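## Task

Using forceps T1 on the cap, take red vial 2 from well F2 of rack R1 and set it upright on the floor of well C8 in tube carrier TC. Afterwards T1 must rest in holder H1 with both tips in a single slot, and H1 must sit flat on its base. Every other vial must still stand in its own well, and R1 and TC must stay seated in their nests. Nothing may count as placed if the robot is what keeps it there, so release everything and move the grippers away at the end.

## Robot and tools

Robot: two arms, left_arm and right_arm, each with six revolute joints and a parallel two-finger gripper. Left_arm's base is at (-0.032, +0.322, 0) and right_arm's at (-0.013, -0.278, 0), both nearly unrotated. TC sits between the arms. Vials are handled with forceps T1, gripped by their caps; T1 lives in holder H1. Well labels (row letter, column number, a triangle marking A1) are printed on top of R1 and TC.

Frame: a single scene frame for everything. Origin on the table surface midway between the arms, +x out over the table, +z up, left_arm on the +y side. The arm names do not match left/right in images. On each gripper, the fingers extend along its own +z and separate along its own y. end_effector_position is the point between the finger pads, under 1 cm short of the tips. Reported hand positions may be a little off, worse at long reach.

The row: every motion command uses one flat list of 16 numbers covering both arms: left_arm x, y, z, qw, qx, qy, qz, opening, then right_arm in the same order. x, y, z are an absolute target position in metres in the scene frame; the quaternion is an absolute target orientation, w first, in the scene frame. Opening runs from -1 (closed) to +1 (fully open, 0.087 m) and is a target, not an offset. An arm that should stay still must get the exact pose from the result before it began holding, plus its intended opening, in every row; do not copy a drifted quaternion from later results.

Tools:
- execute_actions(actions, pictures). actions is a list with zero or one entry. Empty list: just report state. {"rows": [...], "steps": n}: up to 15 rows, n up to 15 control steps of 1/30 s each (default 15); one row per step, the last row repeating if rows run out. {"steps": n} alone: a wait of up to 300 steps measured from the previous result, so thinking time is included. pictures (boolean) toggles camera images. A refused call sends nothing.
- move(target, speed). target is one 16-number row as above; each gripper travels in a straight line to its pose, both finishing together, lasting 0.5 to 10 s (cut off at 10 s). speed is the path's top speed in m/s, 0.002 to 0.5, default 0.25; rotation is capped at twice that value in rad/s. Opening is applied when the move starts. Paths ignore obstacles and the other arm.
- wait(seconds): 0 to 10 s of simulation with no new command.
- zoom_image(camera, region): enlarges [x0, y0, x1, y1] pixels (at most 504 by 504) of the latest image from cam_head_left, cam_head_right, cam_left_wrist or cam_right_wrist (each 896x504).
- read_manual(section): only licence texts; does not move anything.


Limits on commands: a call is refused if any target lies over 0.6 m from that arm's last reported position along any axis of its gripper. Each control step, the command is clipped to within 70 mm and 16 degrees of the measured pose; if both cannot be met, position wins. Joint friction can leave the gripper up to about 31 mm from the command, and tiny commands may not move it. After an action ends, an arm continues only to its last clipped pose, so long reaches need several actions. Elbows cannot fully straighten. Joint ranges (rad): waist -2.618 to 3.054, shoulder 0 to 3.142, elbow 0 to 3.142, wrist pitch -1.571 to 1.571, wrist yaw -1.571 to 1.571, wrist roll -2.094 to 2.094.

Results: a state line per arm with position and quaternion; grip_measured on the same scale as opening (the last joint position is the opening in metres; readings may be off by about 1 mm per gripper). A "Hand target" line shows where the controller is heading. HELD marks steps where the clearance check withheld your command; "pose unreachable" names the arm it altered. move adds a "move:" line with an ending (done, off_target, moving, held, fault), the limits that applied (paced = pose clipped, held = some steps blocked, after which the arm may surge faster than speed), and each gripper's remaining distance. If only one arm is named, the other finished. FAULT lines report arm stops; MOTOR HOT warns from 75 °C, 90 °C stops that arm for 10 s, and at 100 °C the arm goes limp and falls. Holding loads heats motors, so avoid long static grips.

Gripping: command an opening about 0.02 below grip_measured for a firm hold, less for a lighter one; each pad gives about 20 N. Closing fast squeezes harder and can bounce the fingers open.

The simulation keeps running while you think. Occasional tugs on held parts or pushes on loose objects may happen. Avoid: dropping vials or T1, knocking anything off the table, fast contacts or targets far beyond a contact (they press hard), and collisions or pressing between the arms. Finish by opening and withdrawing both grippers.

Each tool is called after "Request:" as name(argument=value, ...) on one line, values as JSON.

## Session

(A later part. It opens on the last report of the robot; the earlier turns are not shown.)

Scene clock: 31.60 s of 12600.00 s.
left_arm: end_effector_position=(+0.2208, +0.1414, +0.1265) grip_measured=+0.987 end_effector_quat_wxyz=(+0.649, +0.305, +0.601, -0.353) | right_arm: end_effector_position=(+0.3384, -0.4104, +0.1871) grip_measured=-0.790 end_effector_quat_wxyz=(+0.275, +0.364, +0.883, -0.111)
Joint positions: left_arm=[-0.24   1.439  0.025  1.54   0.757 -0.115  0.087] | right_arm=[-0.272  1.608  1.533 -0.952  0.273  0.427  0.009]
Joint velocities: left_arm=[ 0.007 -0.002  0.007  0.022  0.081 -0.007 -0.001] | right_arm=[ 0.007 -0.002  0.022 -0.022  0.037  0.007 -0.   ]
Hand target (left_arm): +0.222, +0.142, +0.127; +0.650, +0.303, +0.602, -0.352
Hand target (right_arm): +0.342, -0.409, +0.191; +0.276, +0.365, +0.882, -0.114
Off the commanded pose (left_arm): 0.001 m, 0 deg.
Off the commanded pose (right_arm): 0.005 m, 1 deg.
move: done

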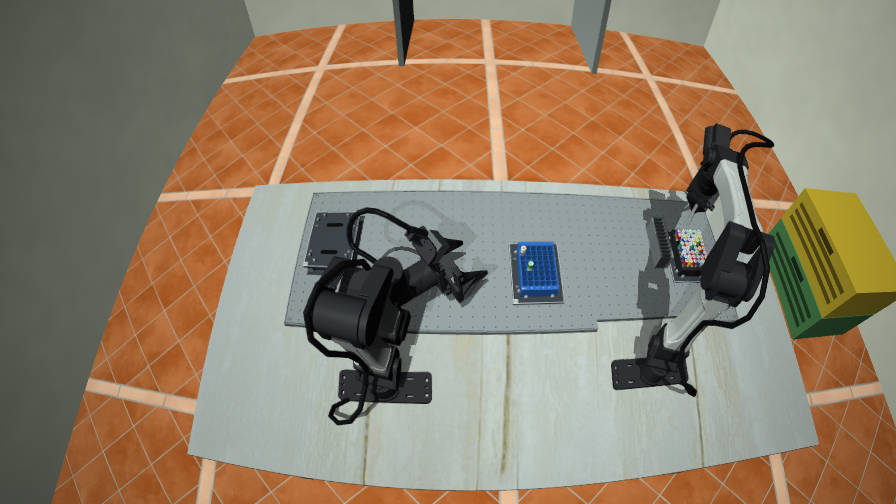

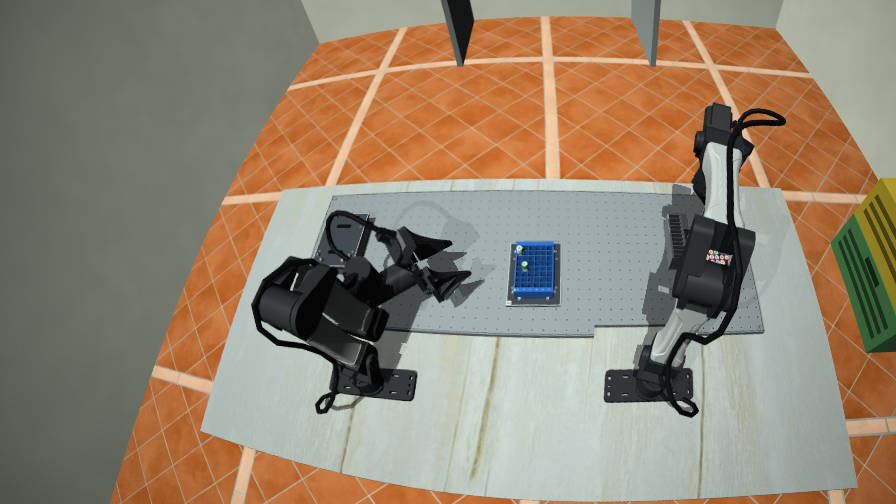

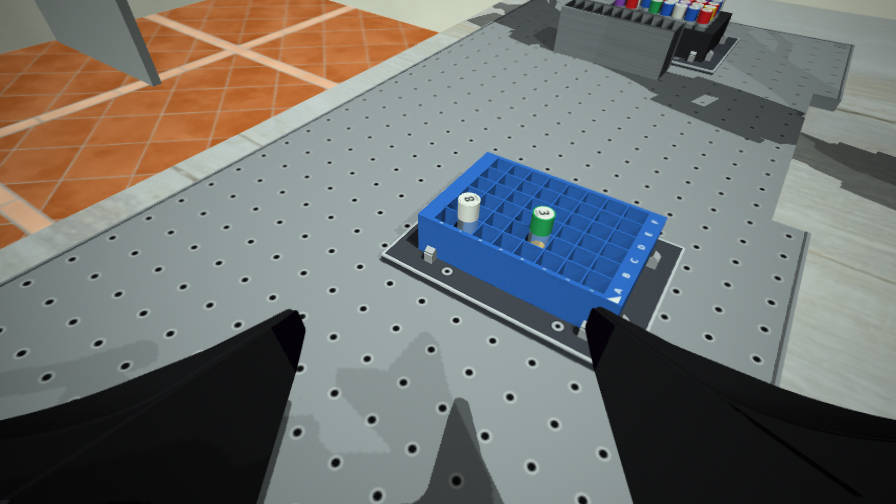

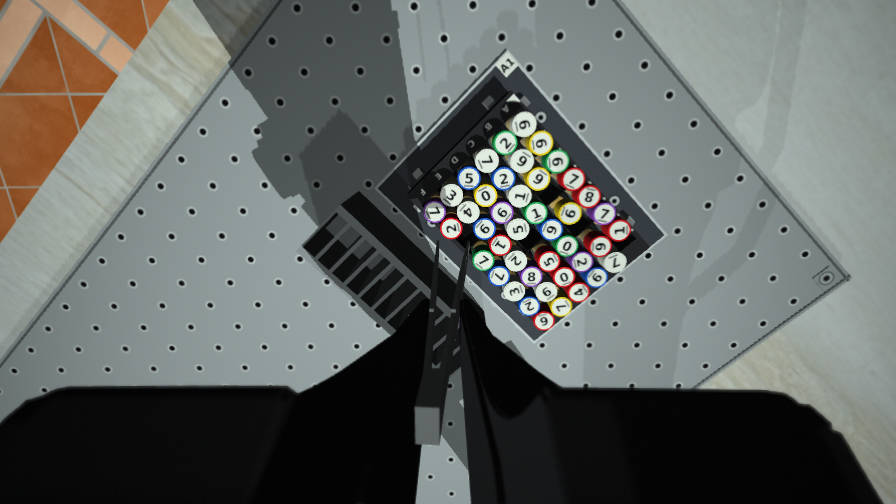

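Request:
move(target=[0.2216,0.1418,0.1268,0.65,0.303,0.602,-0.352,1,0.339,-0.4105,0.163,0.278,0.365,0.881,-0.115,-0.79], speed=0.03)

Request:
zoom_image(camera="cam_head_left", region=[640, 190, 740, 270])

Request:
zoom_image(camera="cam_right_wrist", region=[390, 180, 520, 300])

Scene clock: 94.83 s of 12600.00 s.
left_arm: end_effector_position=(+0.2208, +0.1414, +0.1265) grip_measured=+0.987 end_effector_quat_wxyz=(+0.649, +0.305, +0.601, -0.353) | right_arm: end_effector_position=(+0.3389, -0.4107, +0.1636) grip_measured=-0.790 end_effector_quat_wxyz=(+0.271, +0.365, +0.884, -0.112)
Joint positions: left_arm=[-0.24   1.439  0.025  1.54   0.757 -0.115  0.087] | right_arm=[-0.272  1.608  1.442 -0.871  0.274  0.43   0.009]
Joint velocities: left_arm=[-0.007 -0.002  0.027  0.007 -0.022  0.037 -0.   ] | right_arm=[-0.007 -0.007 -0.002 -0.051 -0.066  0.051  0.   ]
Hand target (left_arm): +0.222, +0.142, +0.127; +0.650, +0.303, +0.602, -0.352
Hand target (right_arm): +0.339, -0.411, +0.163; +0.278, +0.365, +0.881, -0.115
Off the commanded pose (left_arm): 0.001 m, 0 deg.
Off the commanded pose (right_arm): 0.001 m, 1 deg.
After step 90, 59.00 s passed at rest.
move: done

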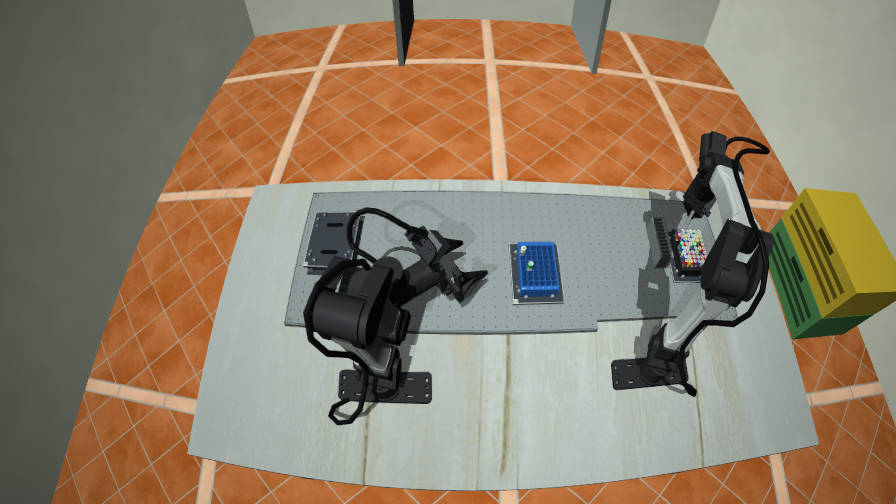

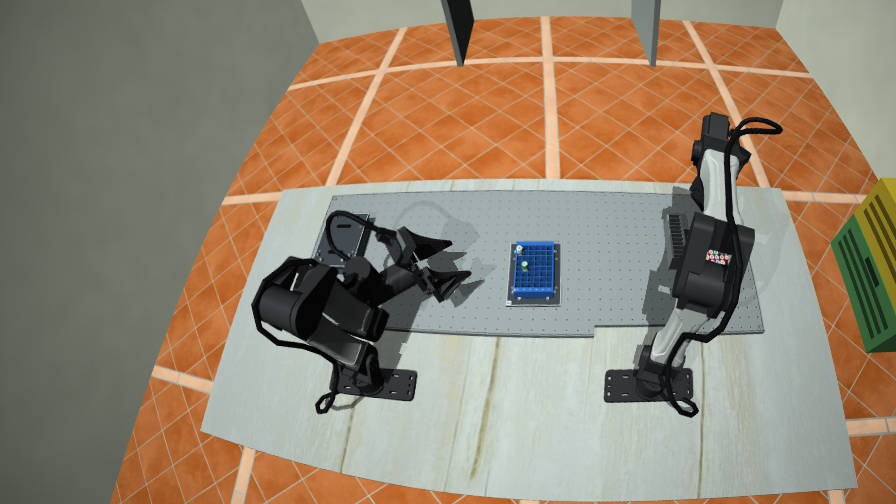

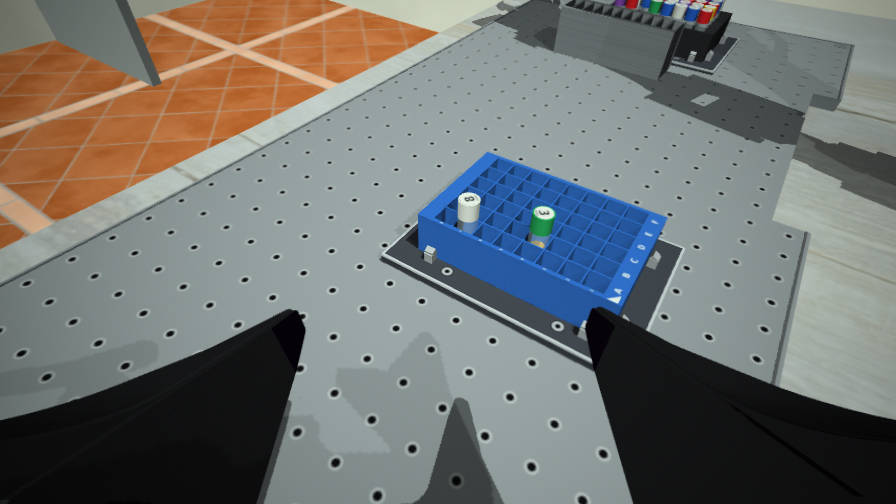

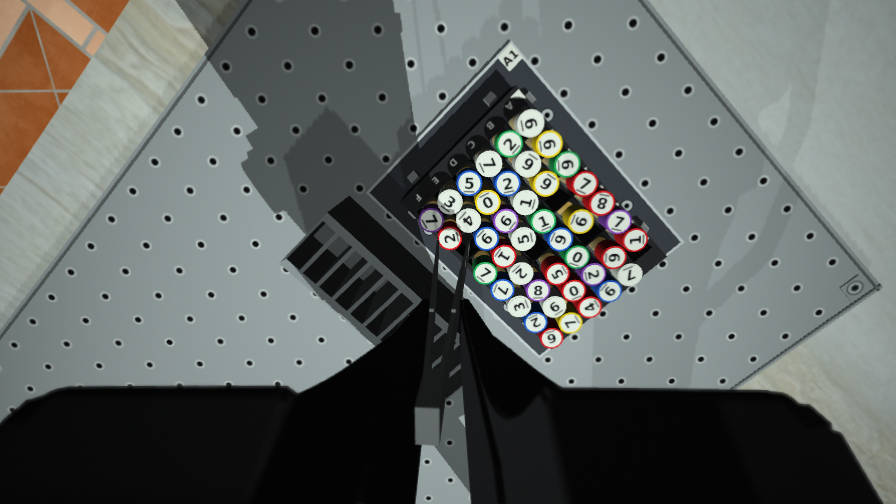

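Region (640, 190, 740, 270) of cam_head_left's 896x504 image, scaled by 5.040, with more detail than that image has; it fills the top 403 rows of this view, and the rest is white.

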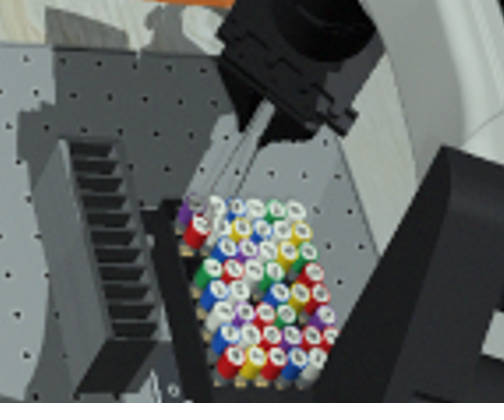

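Region (390, 180, 520, 300) of cam_right_wrist's 896x504 image, scaled by 3.877, with more detail than that image has; it fills the top 465 rows of this view, and the rest is white.

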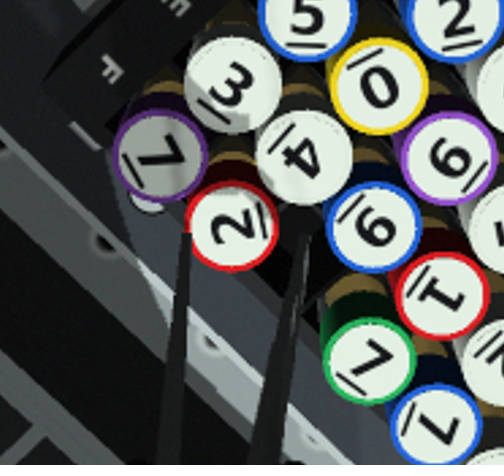

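Request:
move(target=[0.2216,0.1418,0.1268,0.65,0.303,0.602,-0.352,1,0.346,-0.411,0.162,0.278,0.365,0.881,-0.115,-0.79], speed=0.01)

Request:
zoom_image(camera="cam_right_wrist", region=[390, 180, 520, 300])

Scene clock: 96.73 s of 12600.00 s.
left_arm: end_effector_position=(+0.2208, +0.1414, +0.1265) grip_measured=+0.987 end_effector_quat_wxyz=(+0.649, +0.305, +0.601, -0.353) | right_arm: end_effector_position=(+0.3396, -0.4110, +0.1638) grip_measured=-0.790 end_effector_quat_wxyz=(+0.272, +0.365, +0.883, -0.112)
Joint positions: left_arm=[-0.24   1.439  0.025  1.54   0.757 -0.115  0.087] | right_arm=[-0.272  1.608  1.442 -0.868  0.275  0.43   0.009]
Joint velocities: left_arm=[ 0.002 -0.002  0.017 -0.037 -0.066  0.037 -0.001] | right_arm=[-0.007  0.012 -0.002  0.037  0.051 -0.081 -0.001]
Hand target (left_arm): +0.222, +0.142, +0.127; +0.650, +0.303, +0.602, -0.352
Hand target (right_arm): +0.346, -0.411, +0.162; +0.278, +0.365, +0.881, -0.115
Off the commanded pose (left_arm): 0.001 m, 0 deg.
Off the commanded pose (right_arm): 0.007 m, 1 deg.
move: done

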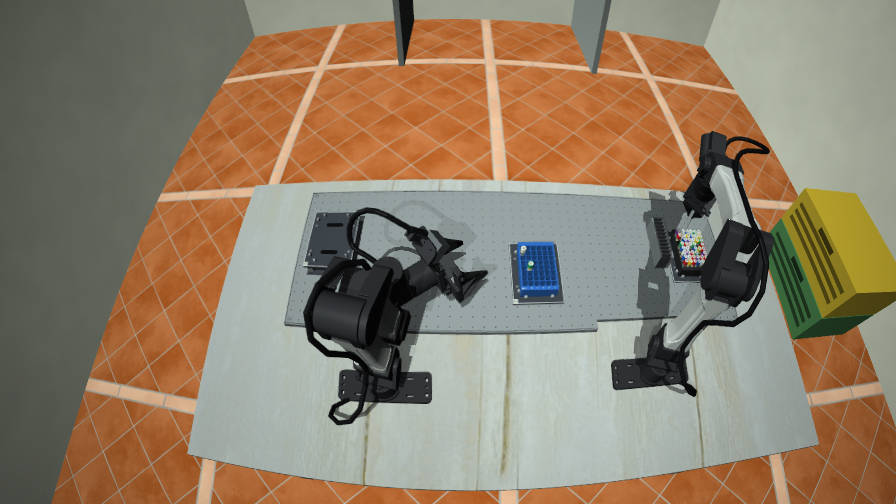

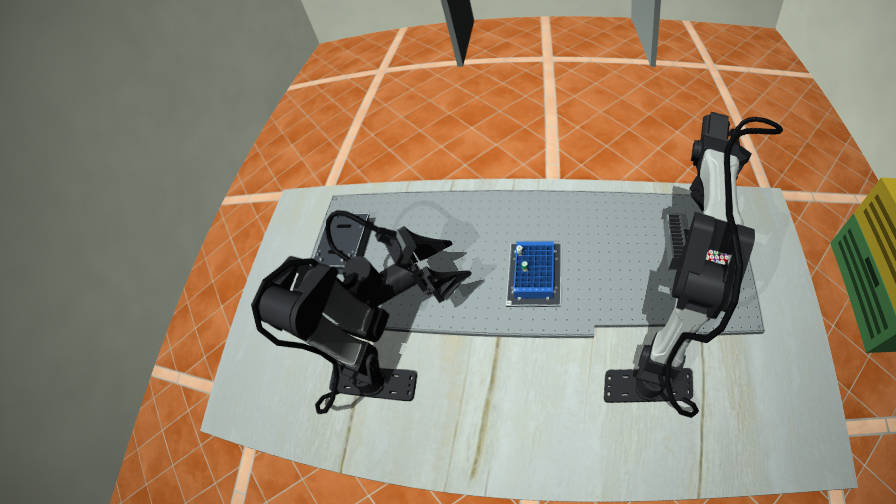

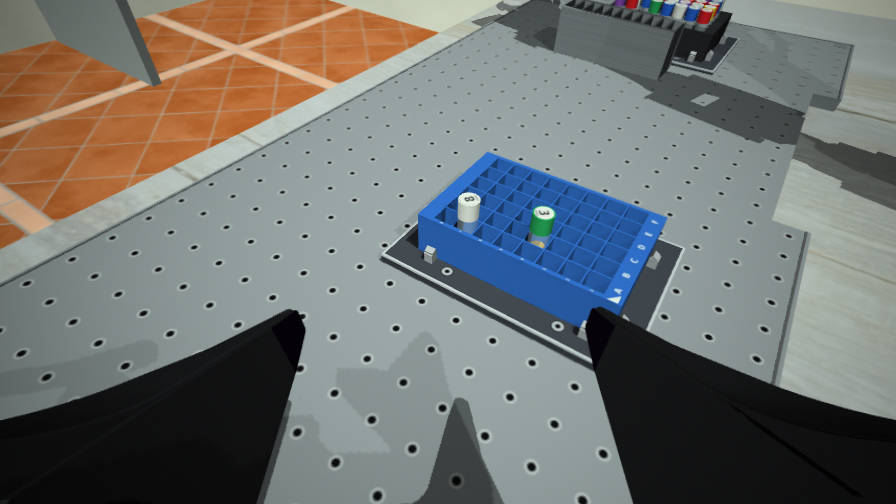

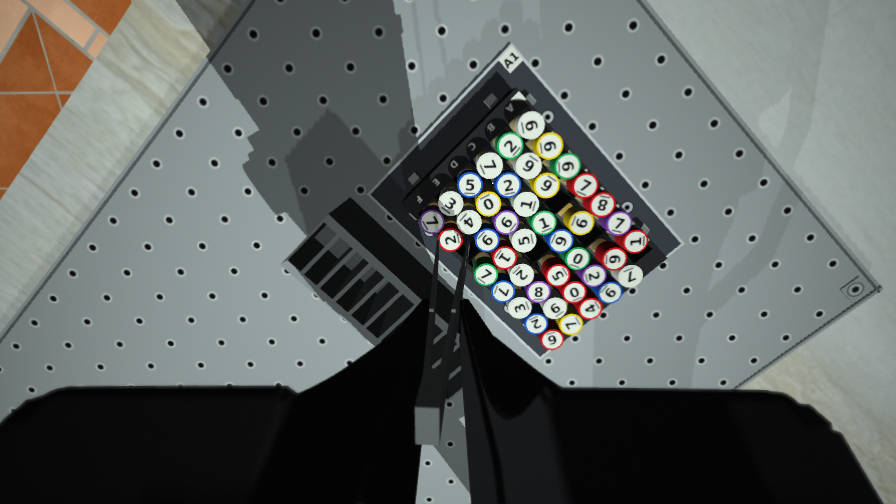

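Region (390, 180, 520, 300) of cam_right_wrist's 896x504 image, scaled by 3.877, with more detail than that image has; it fills the top 465 rows of this view, and the rest is white.

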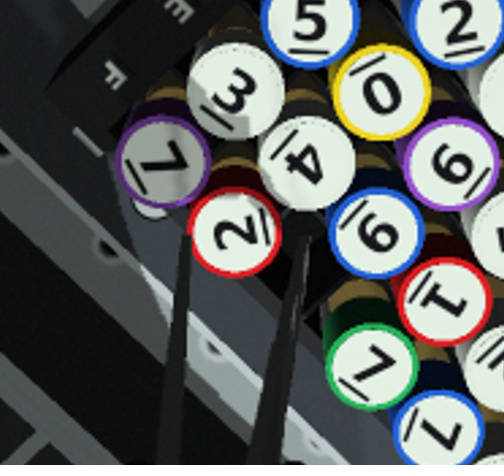

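Request:
move(target=[0.2216,0.1418,0.1268,0.65,0.303,0.602,-0.352,1,0.342,-0.4095,0.151,0.278,0.365,0.881,-0.115,-0.775], speed=0.015)

Request:
zoom_image(camera="cam_right_wrist", region=[390, 180, 520, 300])

Request:
zoom_image(camera="cam_head_left", region=[660, 210, 710, 250])

Scene clock: 99.23 s of 12600.00 s.
left_arm: end_effector_position=(+0.2208, +0.1414, +0.1265) grip_measured=+0.987 end_effector_quat_wxyz=(+0.649, +0.305, +0.601, -0.353) | right_arm: end_effector_position=(+0.3402, -0.4113, +0.1539) grip_measured=-0.775 end_effector_quat_wxyz=(+0.272, +0.365, +0.883, -0.112)
Joint positions: left_arm=[-0.24   1.439  0.025  1.54   0.757 -0.115  0.087] | right_arm=[-0.272  1.608  1.403 -0.827  0.275  0.43   0.01 ]
Joint velocities: left_arm=[-0.002  0.012  0.012 -0.022  0.037  0.007 -0.   ] | right_arm=[-0.012  0.007  0.002 -0.007 -0.066  0.037 -0.001]
Hand target (left_arm): +0.222, +0.142, +0.127; +0.650, +0.303, +0.602, -0.352
Hand target (right_arm): +0.342, -0.409, +0.151; +0.278, +0.365, +0.881, -0.115
Off the commanded pose (left_arm): 0.001 m, 0 deg.
Off the commanded pose (right_arm): 0.004 m, 1 deg.
move: done

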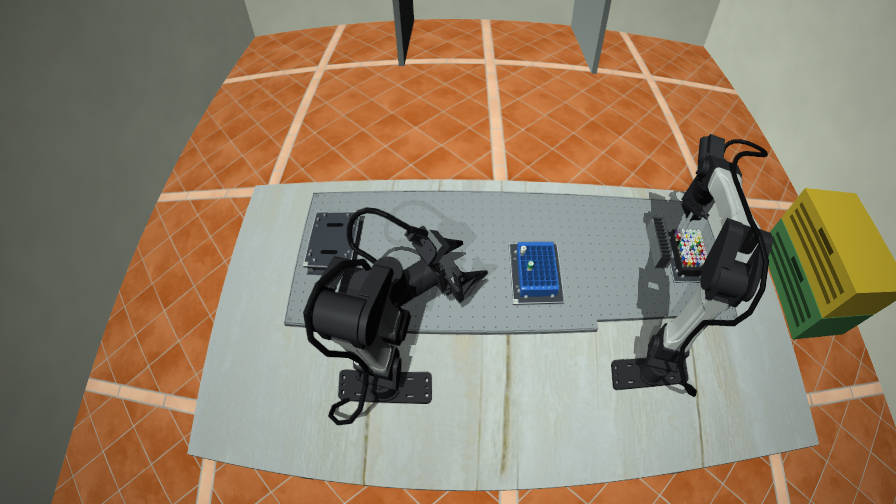

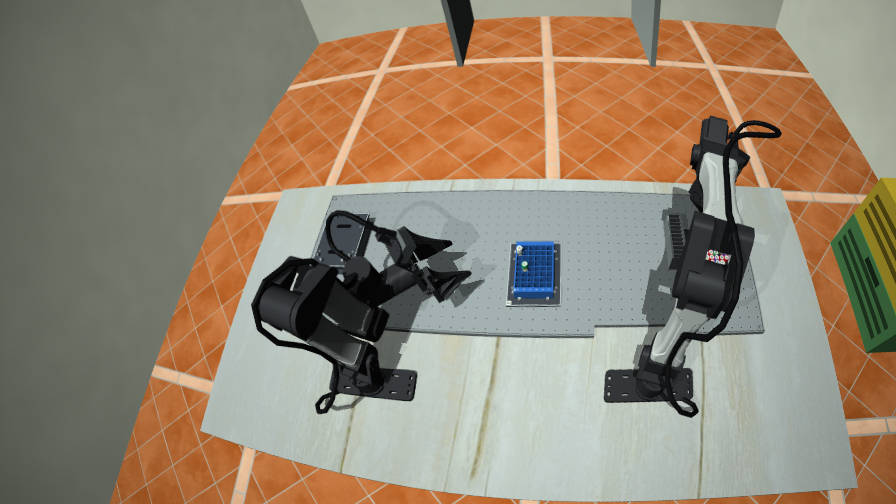

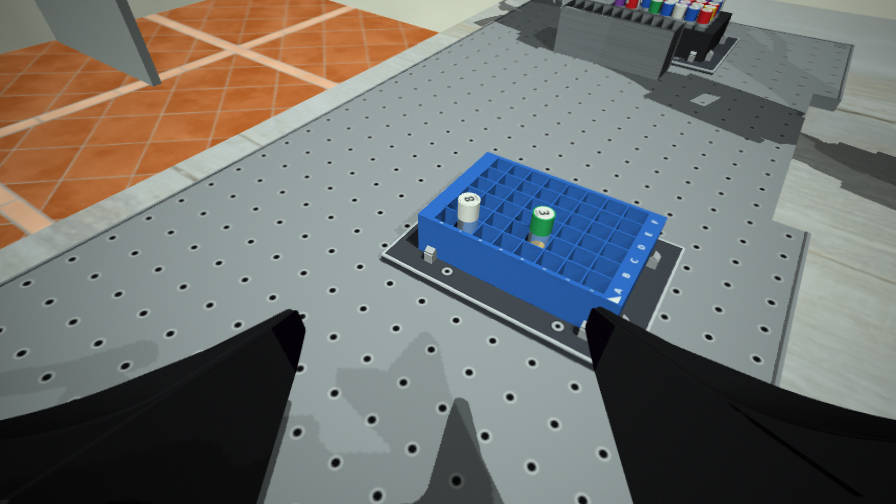

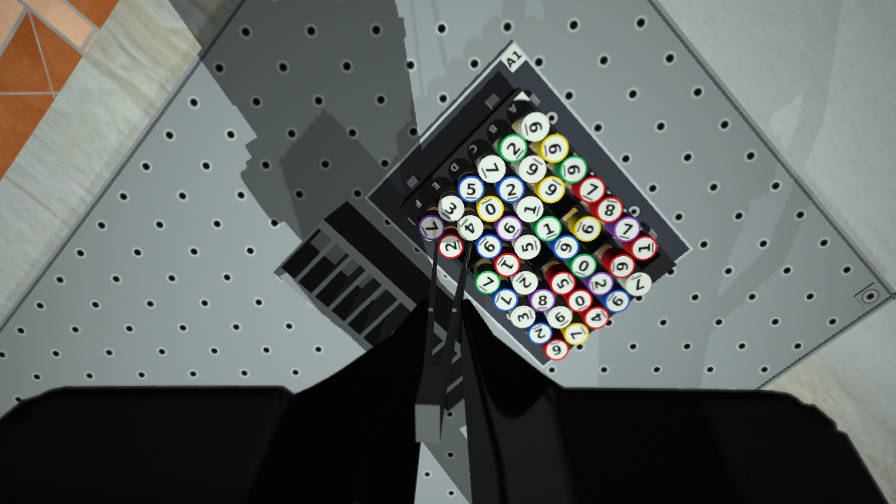

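Region (390, 180, 520, 300) of cam_right_wrist's 896x504 image, scaled by 3.877, with more detail than that image has; it fills the top 465 rows of this view, and the rest is white.

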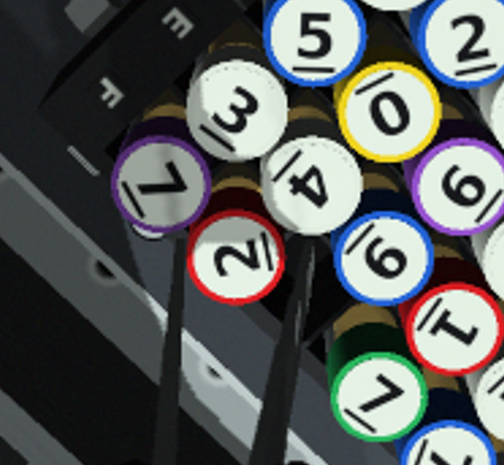

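Region (660, 210, 710, 250) of cam_head_left's 896x504 image, scaled by 10.080, with more detail than that image has; it fills the top 403 rows of this view, and the rest is white.

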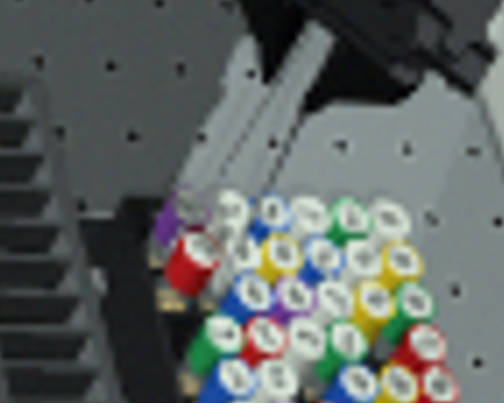

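Tips look about mid-cap. Close.

Request:
move(target=[0.2216,0.1418,0.1268,0.65,0.303,0.602,-0.352,1,0.3402,-0.4113,0.1539,0.272,0.365,0.883,-0.112,-0.85], speed=0.015)

Request:
move(target=[0.2216,0.1418,0.1268,0.65,0.303,0.602,-0.352,1,0.3402,-0.4113,0.225,0.272,0.365,0.883,-0.112,-0.85], speed=0.04)

Request:
zoom_image(camera="cam_right_wrist", region=[390, 180, 520, 300])

Scene clock: 101.00 s of 12600.00 s.
left_arm: end_effector_position=(+0.2208, +0.1414, +0.1265) grip_measured=+0.987 end_effector_quat_wxyz=(+0.649, +0.305, +0.601, -0.353) | right_arm: end_effector_position=(+0.3410, -0.4115, +0.1543) grip_measured=-0.845 end_effector_quat_wxyz=(+0.274, +0.365, +0.883, -0.112)
Joint positions: left_arm=[-0.24   1.439  0.025  1.54   0.757 -0.115  0.087] | right_arm=[-0.272  1.608  1.403 -0.824  0.275  0.43   0.007]
Joint velocities: left_arm=[-0.002  0.007 -0.007 -0.022 -0.007  0.037 -0.   ] | right_arm=[ 0.002  0.007  0.002  0.037  0.022 -0.007 -0.   ]
Hand target (left_arm): +0.222, +0.142, +0.127; +0.650, +0.303, +0.602, -0.352
Hand target (right_arm): +0.340, -0.411, +0.154; +0.272, +0.365, +0.883, -0.112
Off the commanded pose (left_arm): 0.001 m, 0 deg.
Off the commanded pose (right_arm): 0.001 m, 0 deg.
move: done

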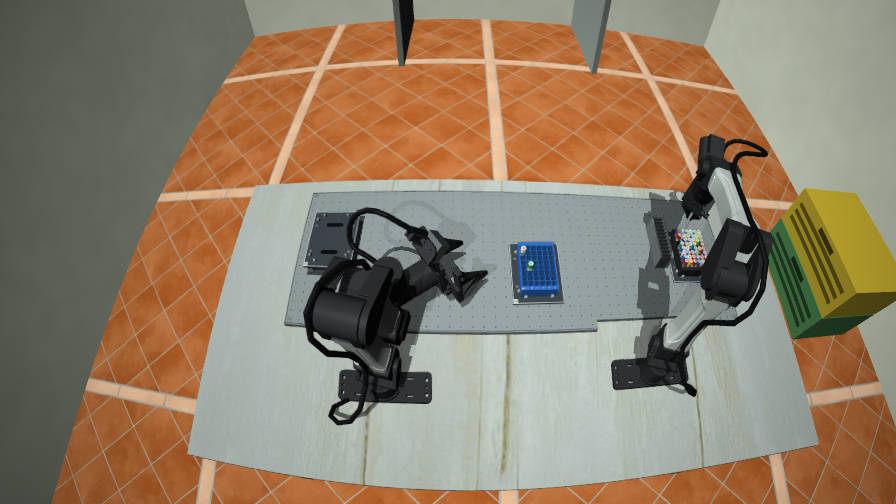

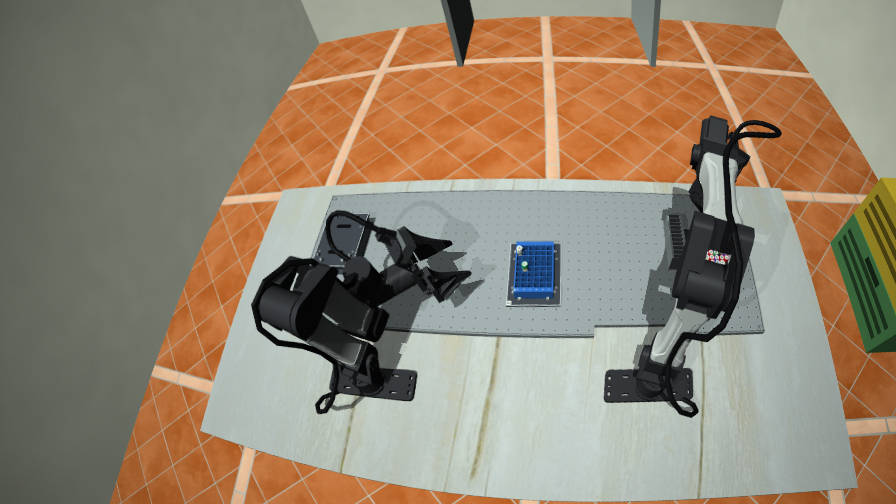

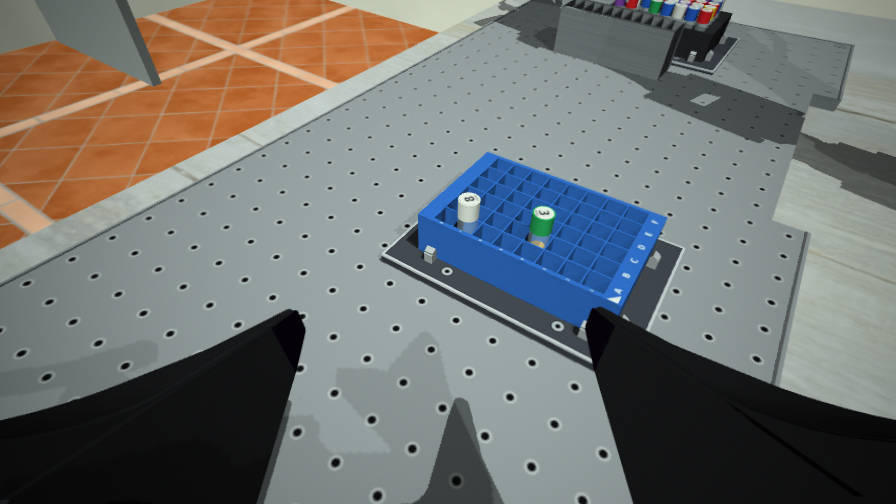

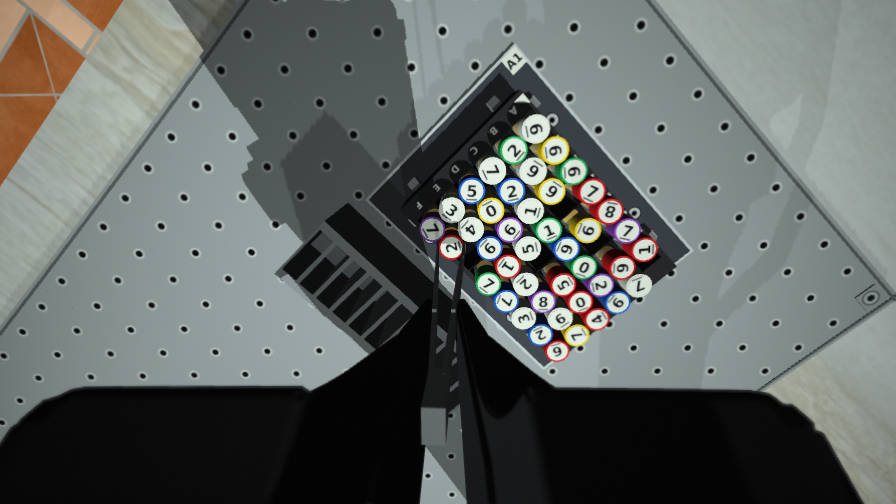

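Scene clock: 103.23 s of 12600.00 s.
left_arm: end_effector_position=(+0.2208, +0.1414, +0.1265) grip_measured=+0.987 end_effector_quat_wxyz=(+0.649, +0.305, +0.601, -0.353) | right_arm: end_effector_position=(+0.3364, -0.4102, +0.2234) grip_measured=-0.845 end_effector_quat_wxyz=(+0.274, +0.365, +0.882, -0.112)
Joint positions: left_arm=[-0.24   1.439  0.025  1.54   0.757 -0.115  0.087] | right_arm=[-0.272  1.636  1.71  -1.103  0.275  0.43   0.007]
Joint velocities: left_arm=[-0.007  0.002 -0.017 -0.037 -0.007 -0.051  0.001] | right_arm=[ 0.017  0.002  0.012 -0.022  0.022 -0.081 -0.   ]
Hand target (left_arm): +0.222, +0.142, +0.127; +0.650, +0.303, +0.602, -0.352
Hand target (right_arm): +0.339, -0.411, +0.225; +0.272, +0.365, +0.883, -0.112
Off the commanded pose (left_arm): 0.001 m, 0 deg.
Off the commanded pose (right_arm): 0.004 m, 0 deg.
move: done

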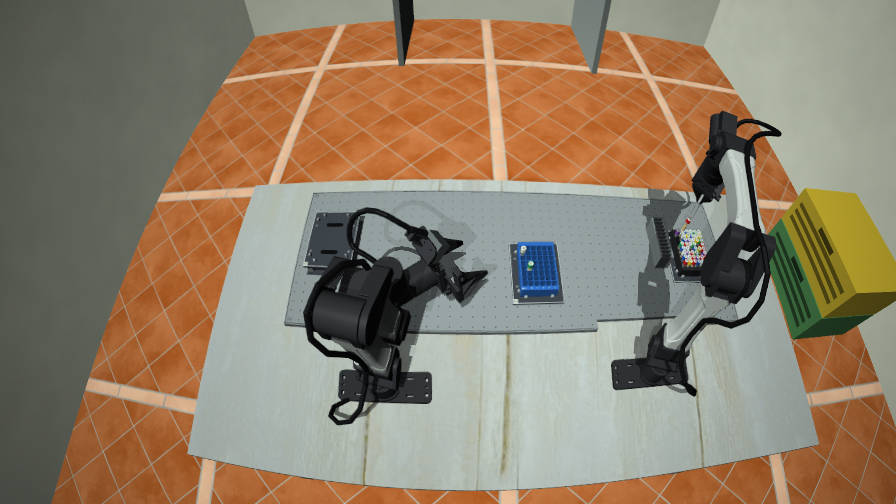

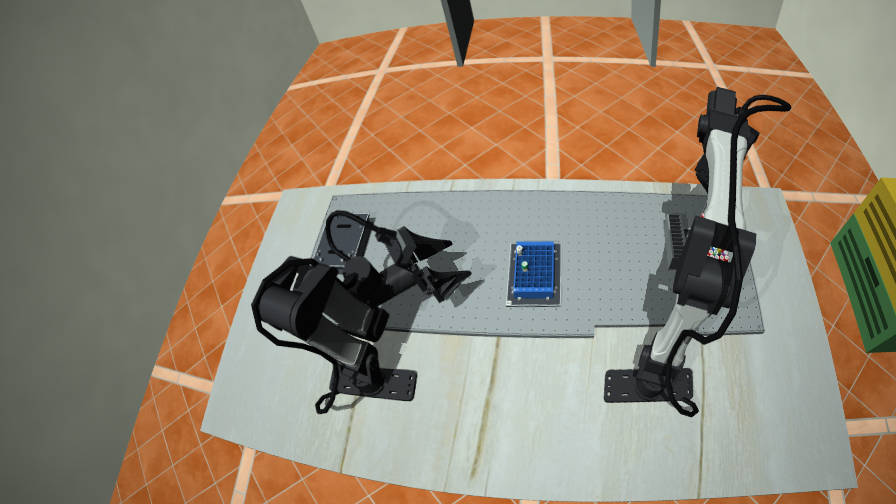

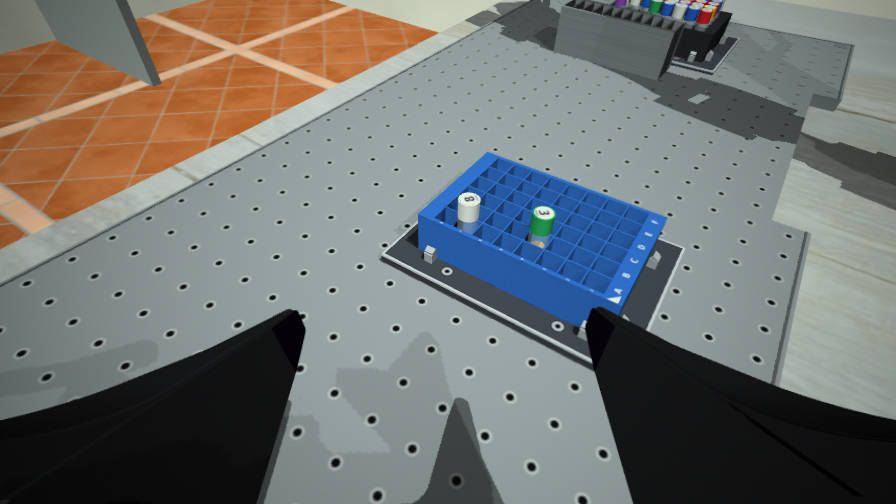

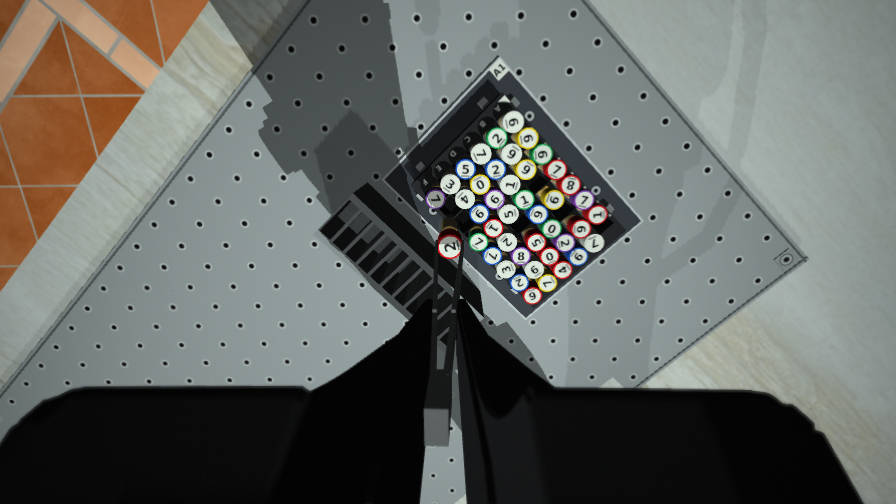

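Region (390, 180, 520, 300) of cam_right_wrist's 896x504 image, scaled by 3.877, with more detail than that image has; it fills the top 465 rows of this view, and the rest is white.

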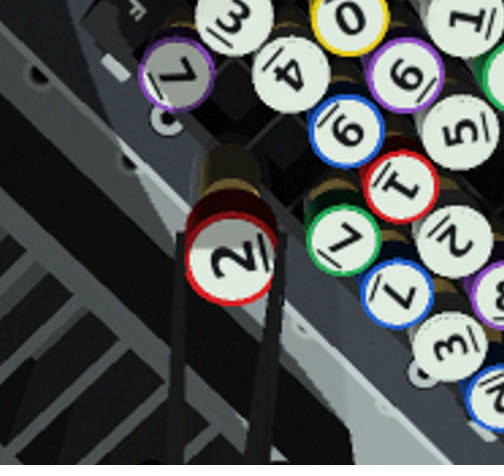

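Request:
move(target=[0.2216,0.1418,0.1268,0.65,0.303,0.602,-0.352,1,0.295,-0.012,0.21,0.286,-0.247,0.922,0.077,-0.85], speed=0.15)

Scene clock: 108.90 s of 12600.00 s.
left_arm: end_effector_position=(+0.2208, +0.1414, +0.1265) grip_measured=+0.987 end_effector_quat_wxyz=(+0.649, +0.305, +0.601, -0.353) | right_arm: end_effector_position=(+0.2868, -0.0205, +0.2034) grip_measured=-0.845 end_effector_quat_wxyz=(+0.283, -0.236, +0.927, +0.075)
Joint positions: left_arm=[-0.24   1.439  0.025  1.54   0.757 -0.115  0.087] | right_arm=[ 0.754  1.673  1.665 -0.983  0.132  0.208  0.007]
Joint velocities: left_arm=[ 0.002  0.002  0.007  0.037 -0.037 -0.037 -0.   ] | right_arm=[ 0.002 -0.012  0.022  0.037 -0.007  0.007 -0.001]
Hand target (left_arm): +0.222, +0.142, +0.127; +0.650, +0.303, +0.602, -0.352
Hand target (right_arm): +0.291, -0.010, +0.210; +0.295, -0.244, +0.920, +0.088
Off the commanded pose (left_arm): 0.001 m, 0 deg.
Off the commanded pose (right_arm): 0.014 m, 1 deg.
move: off_target (right_arm)

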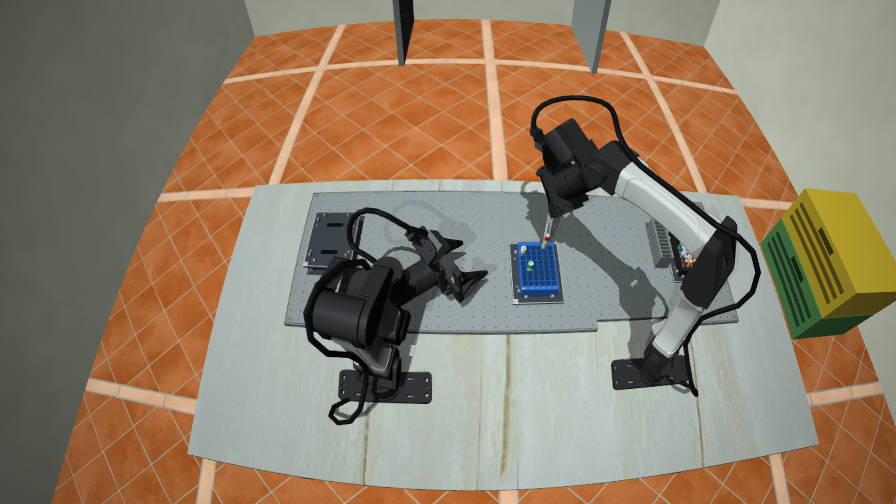

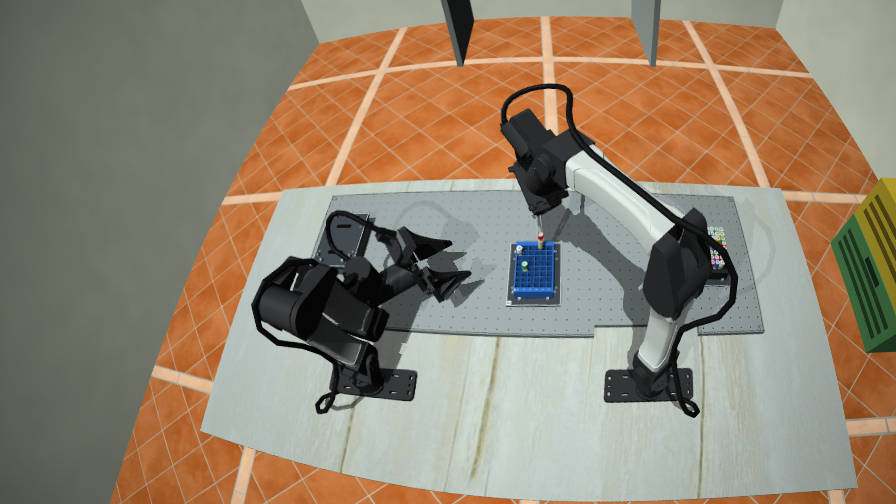

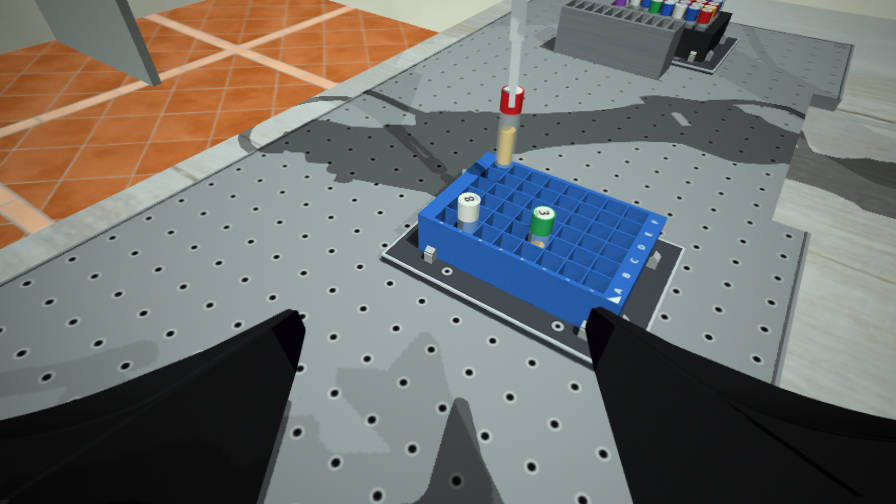

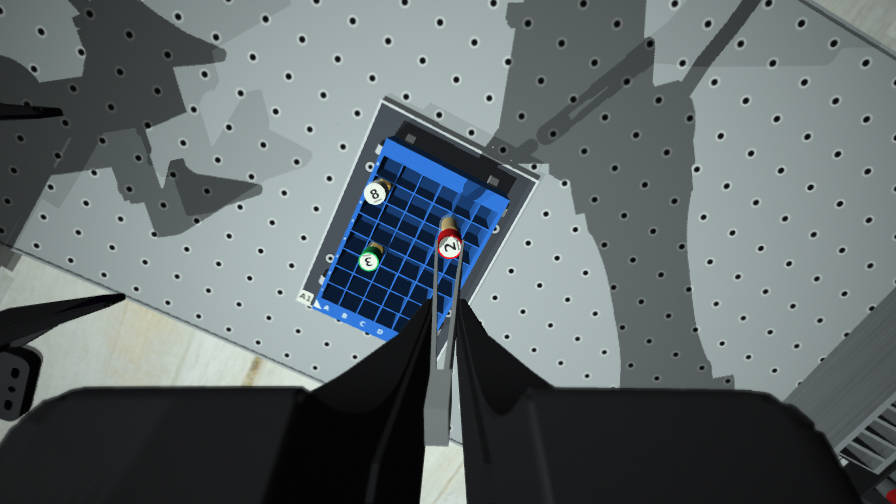

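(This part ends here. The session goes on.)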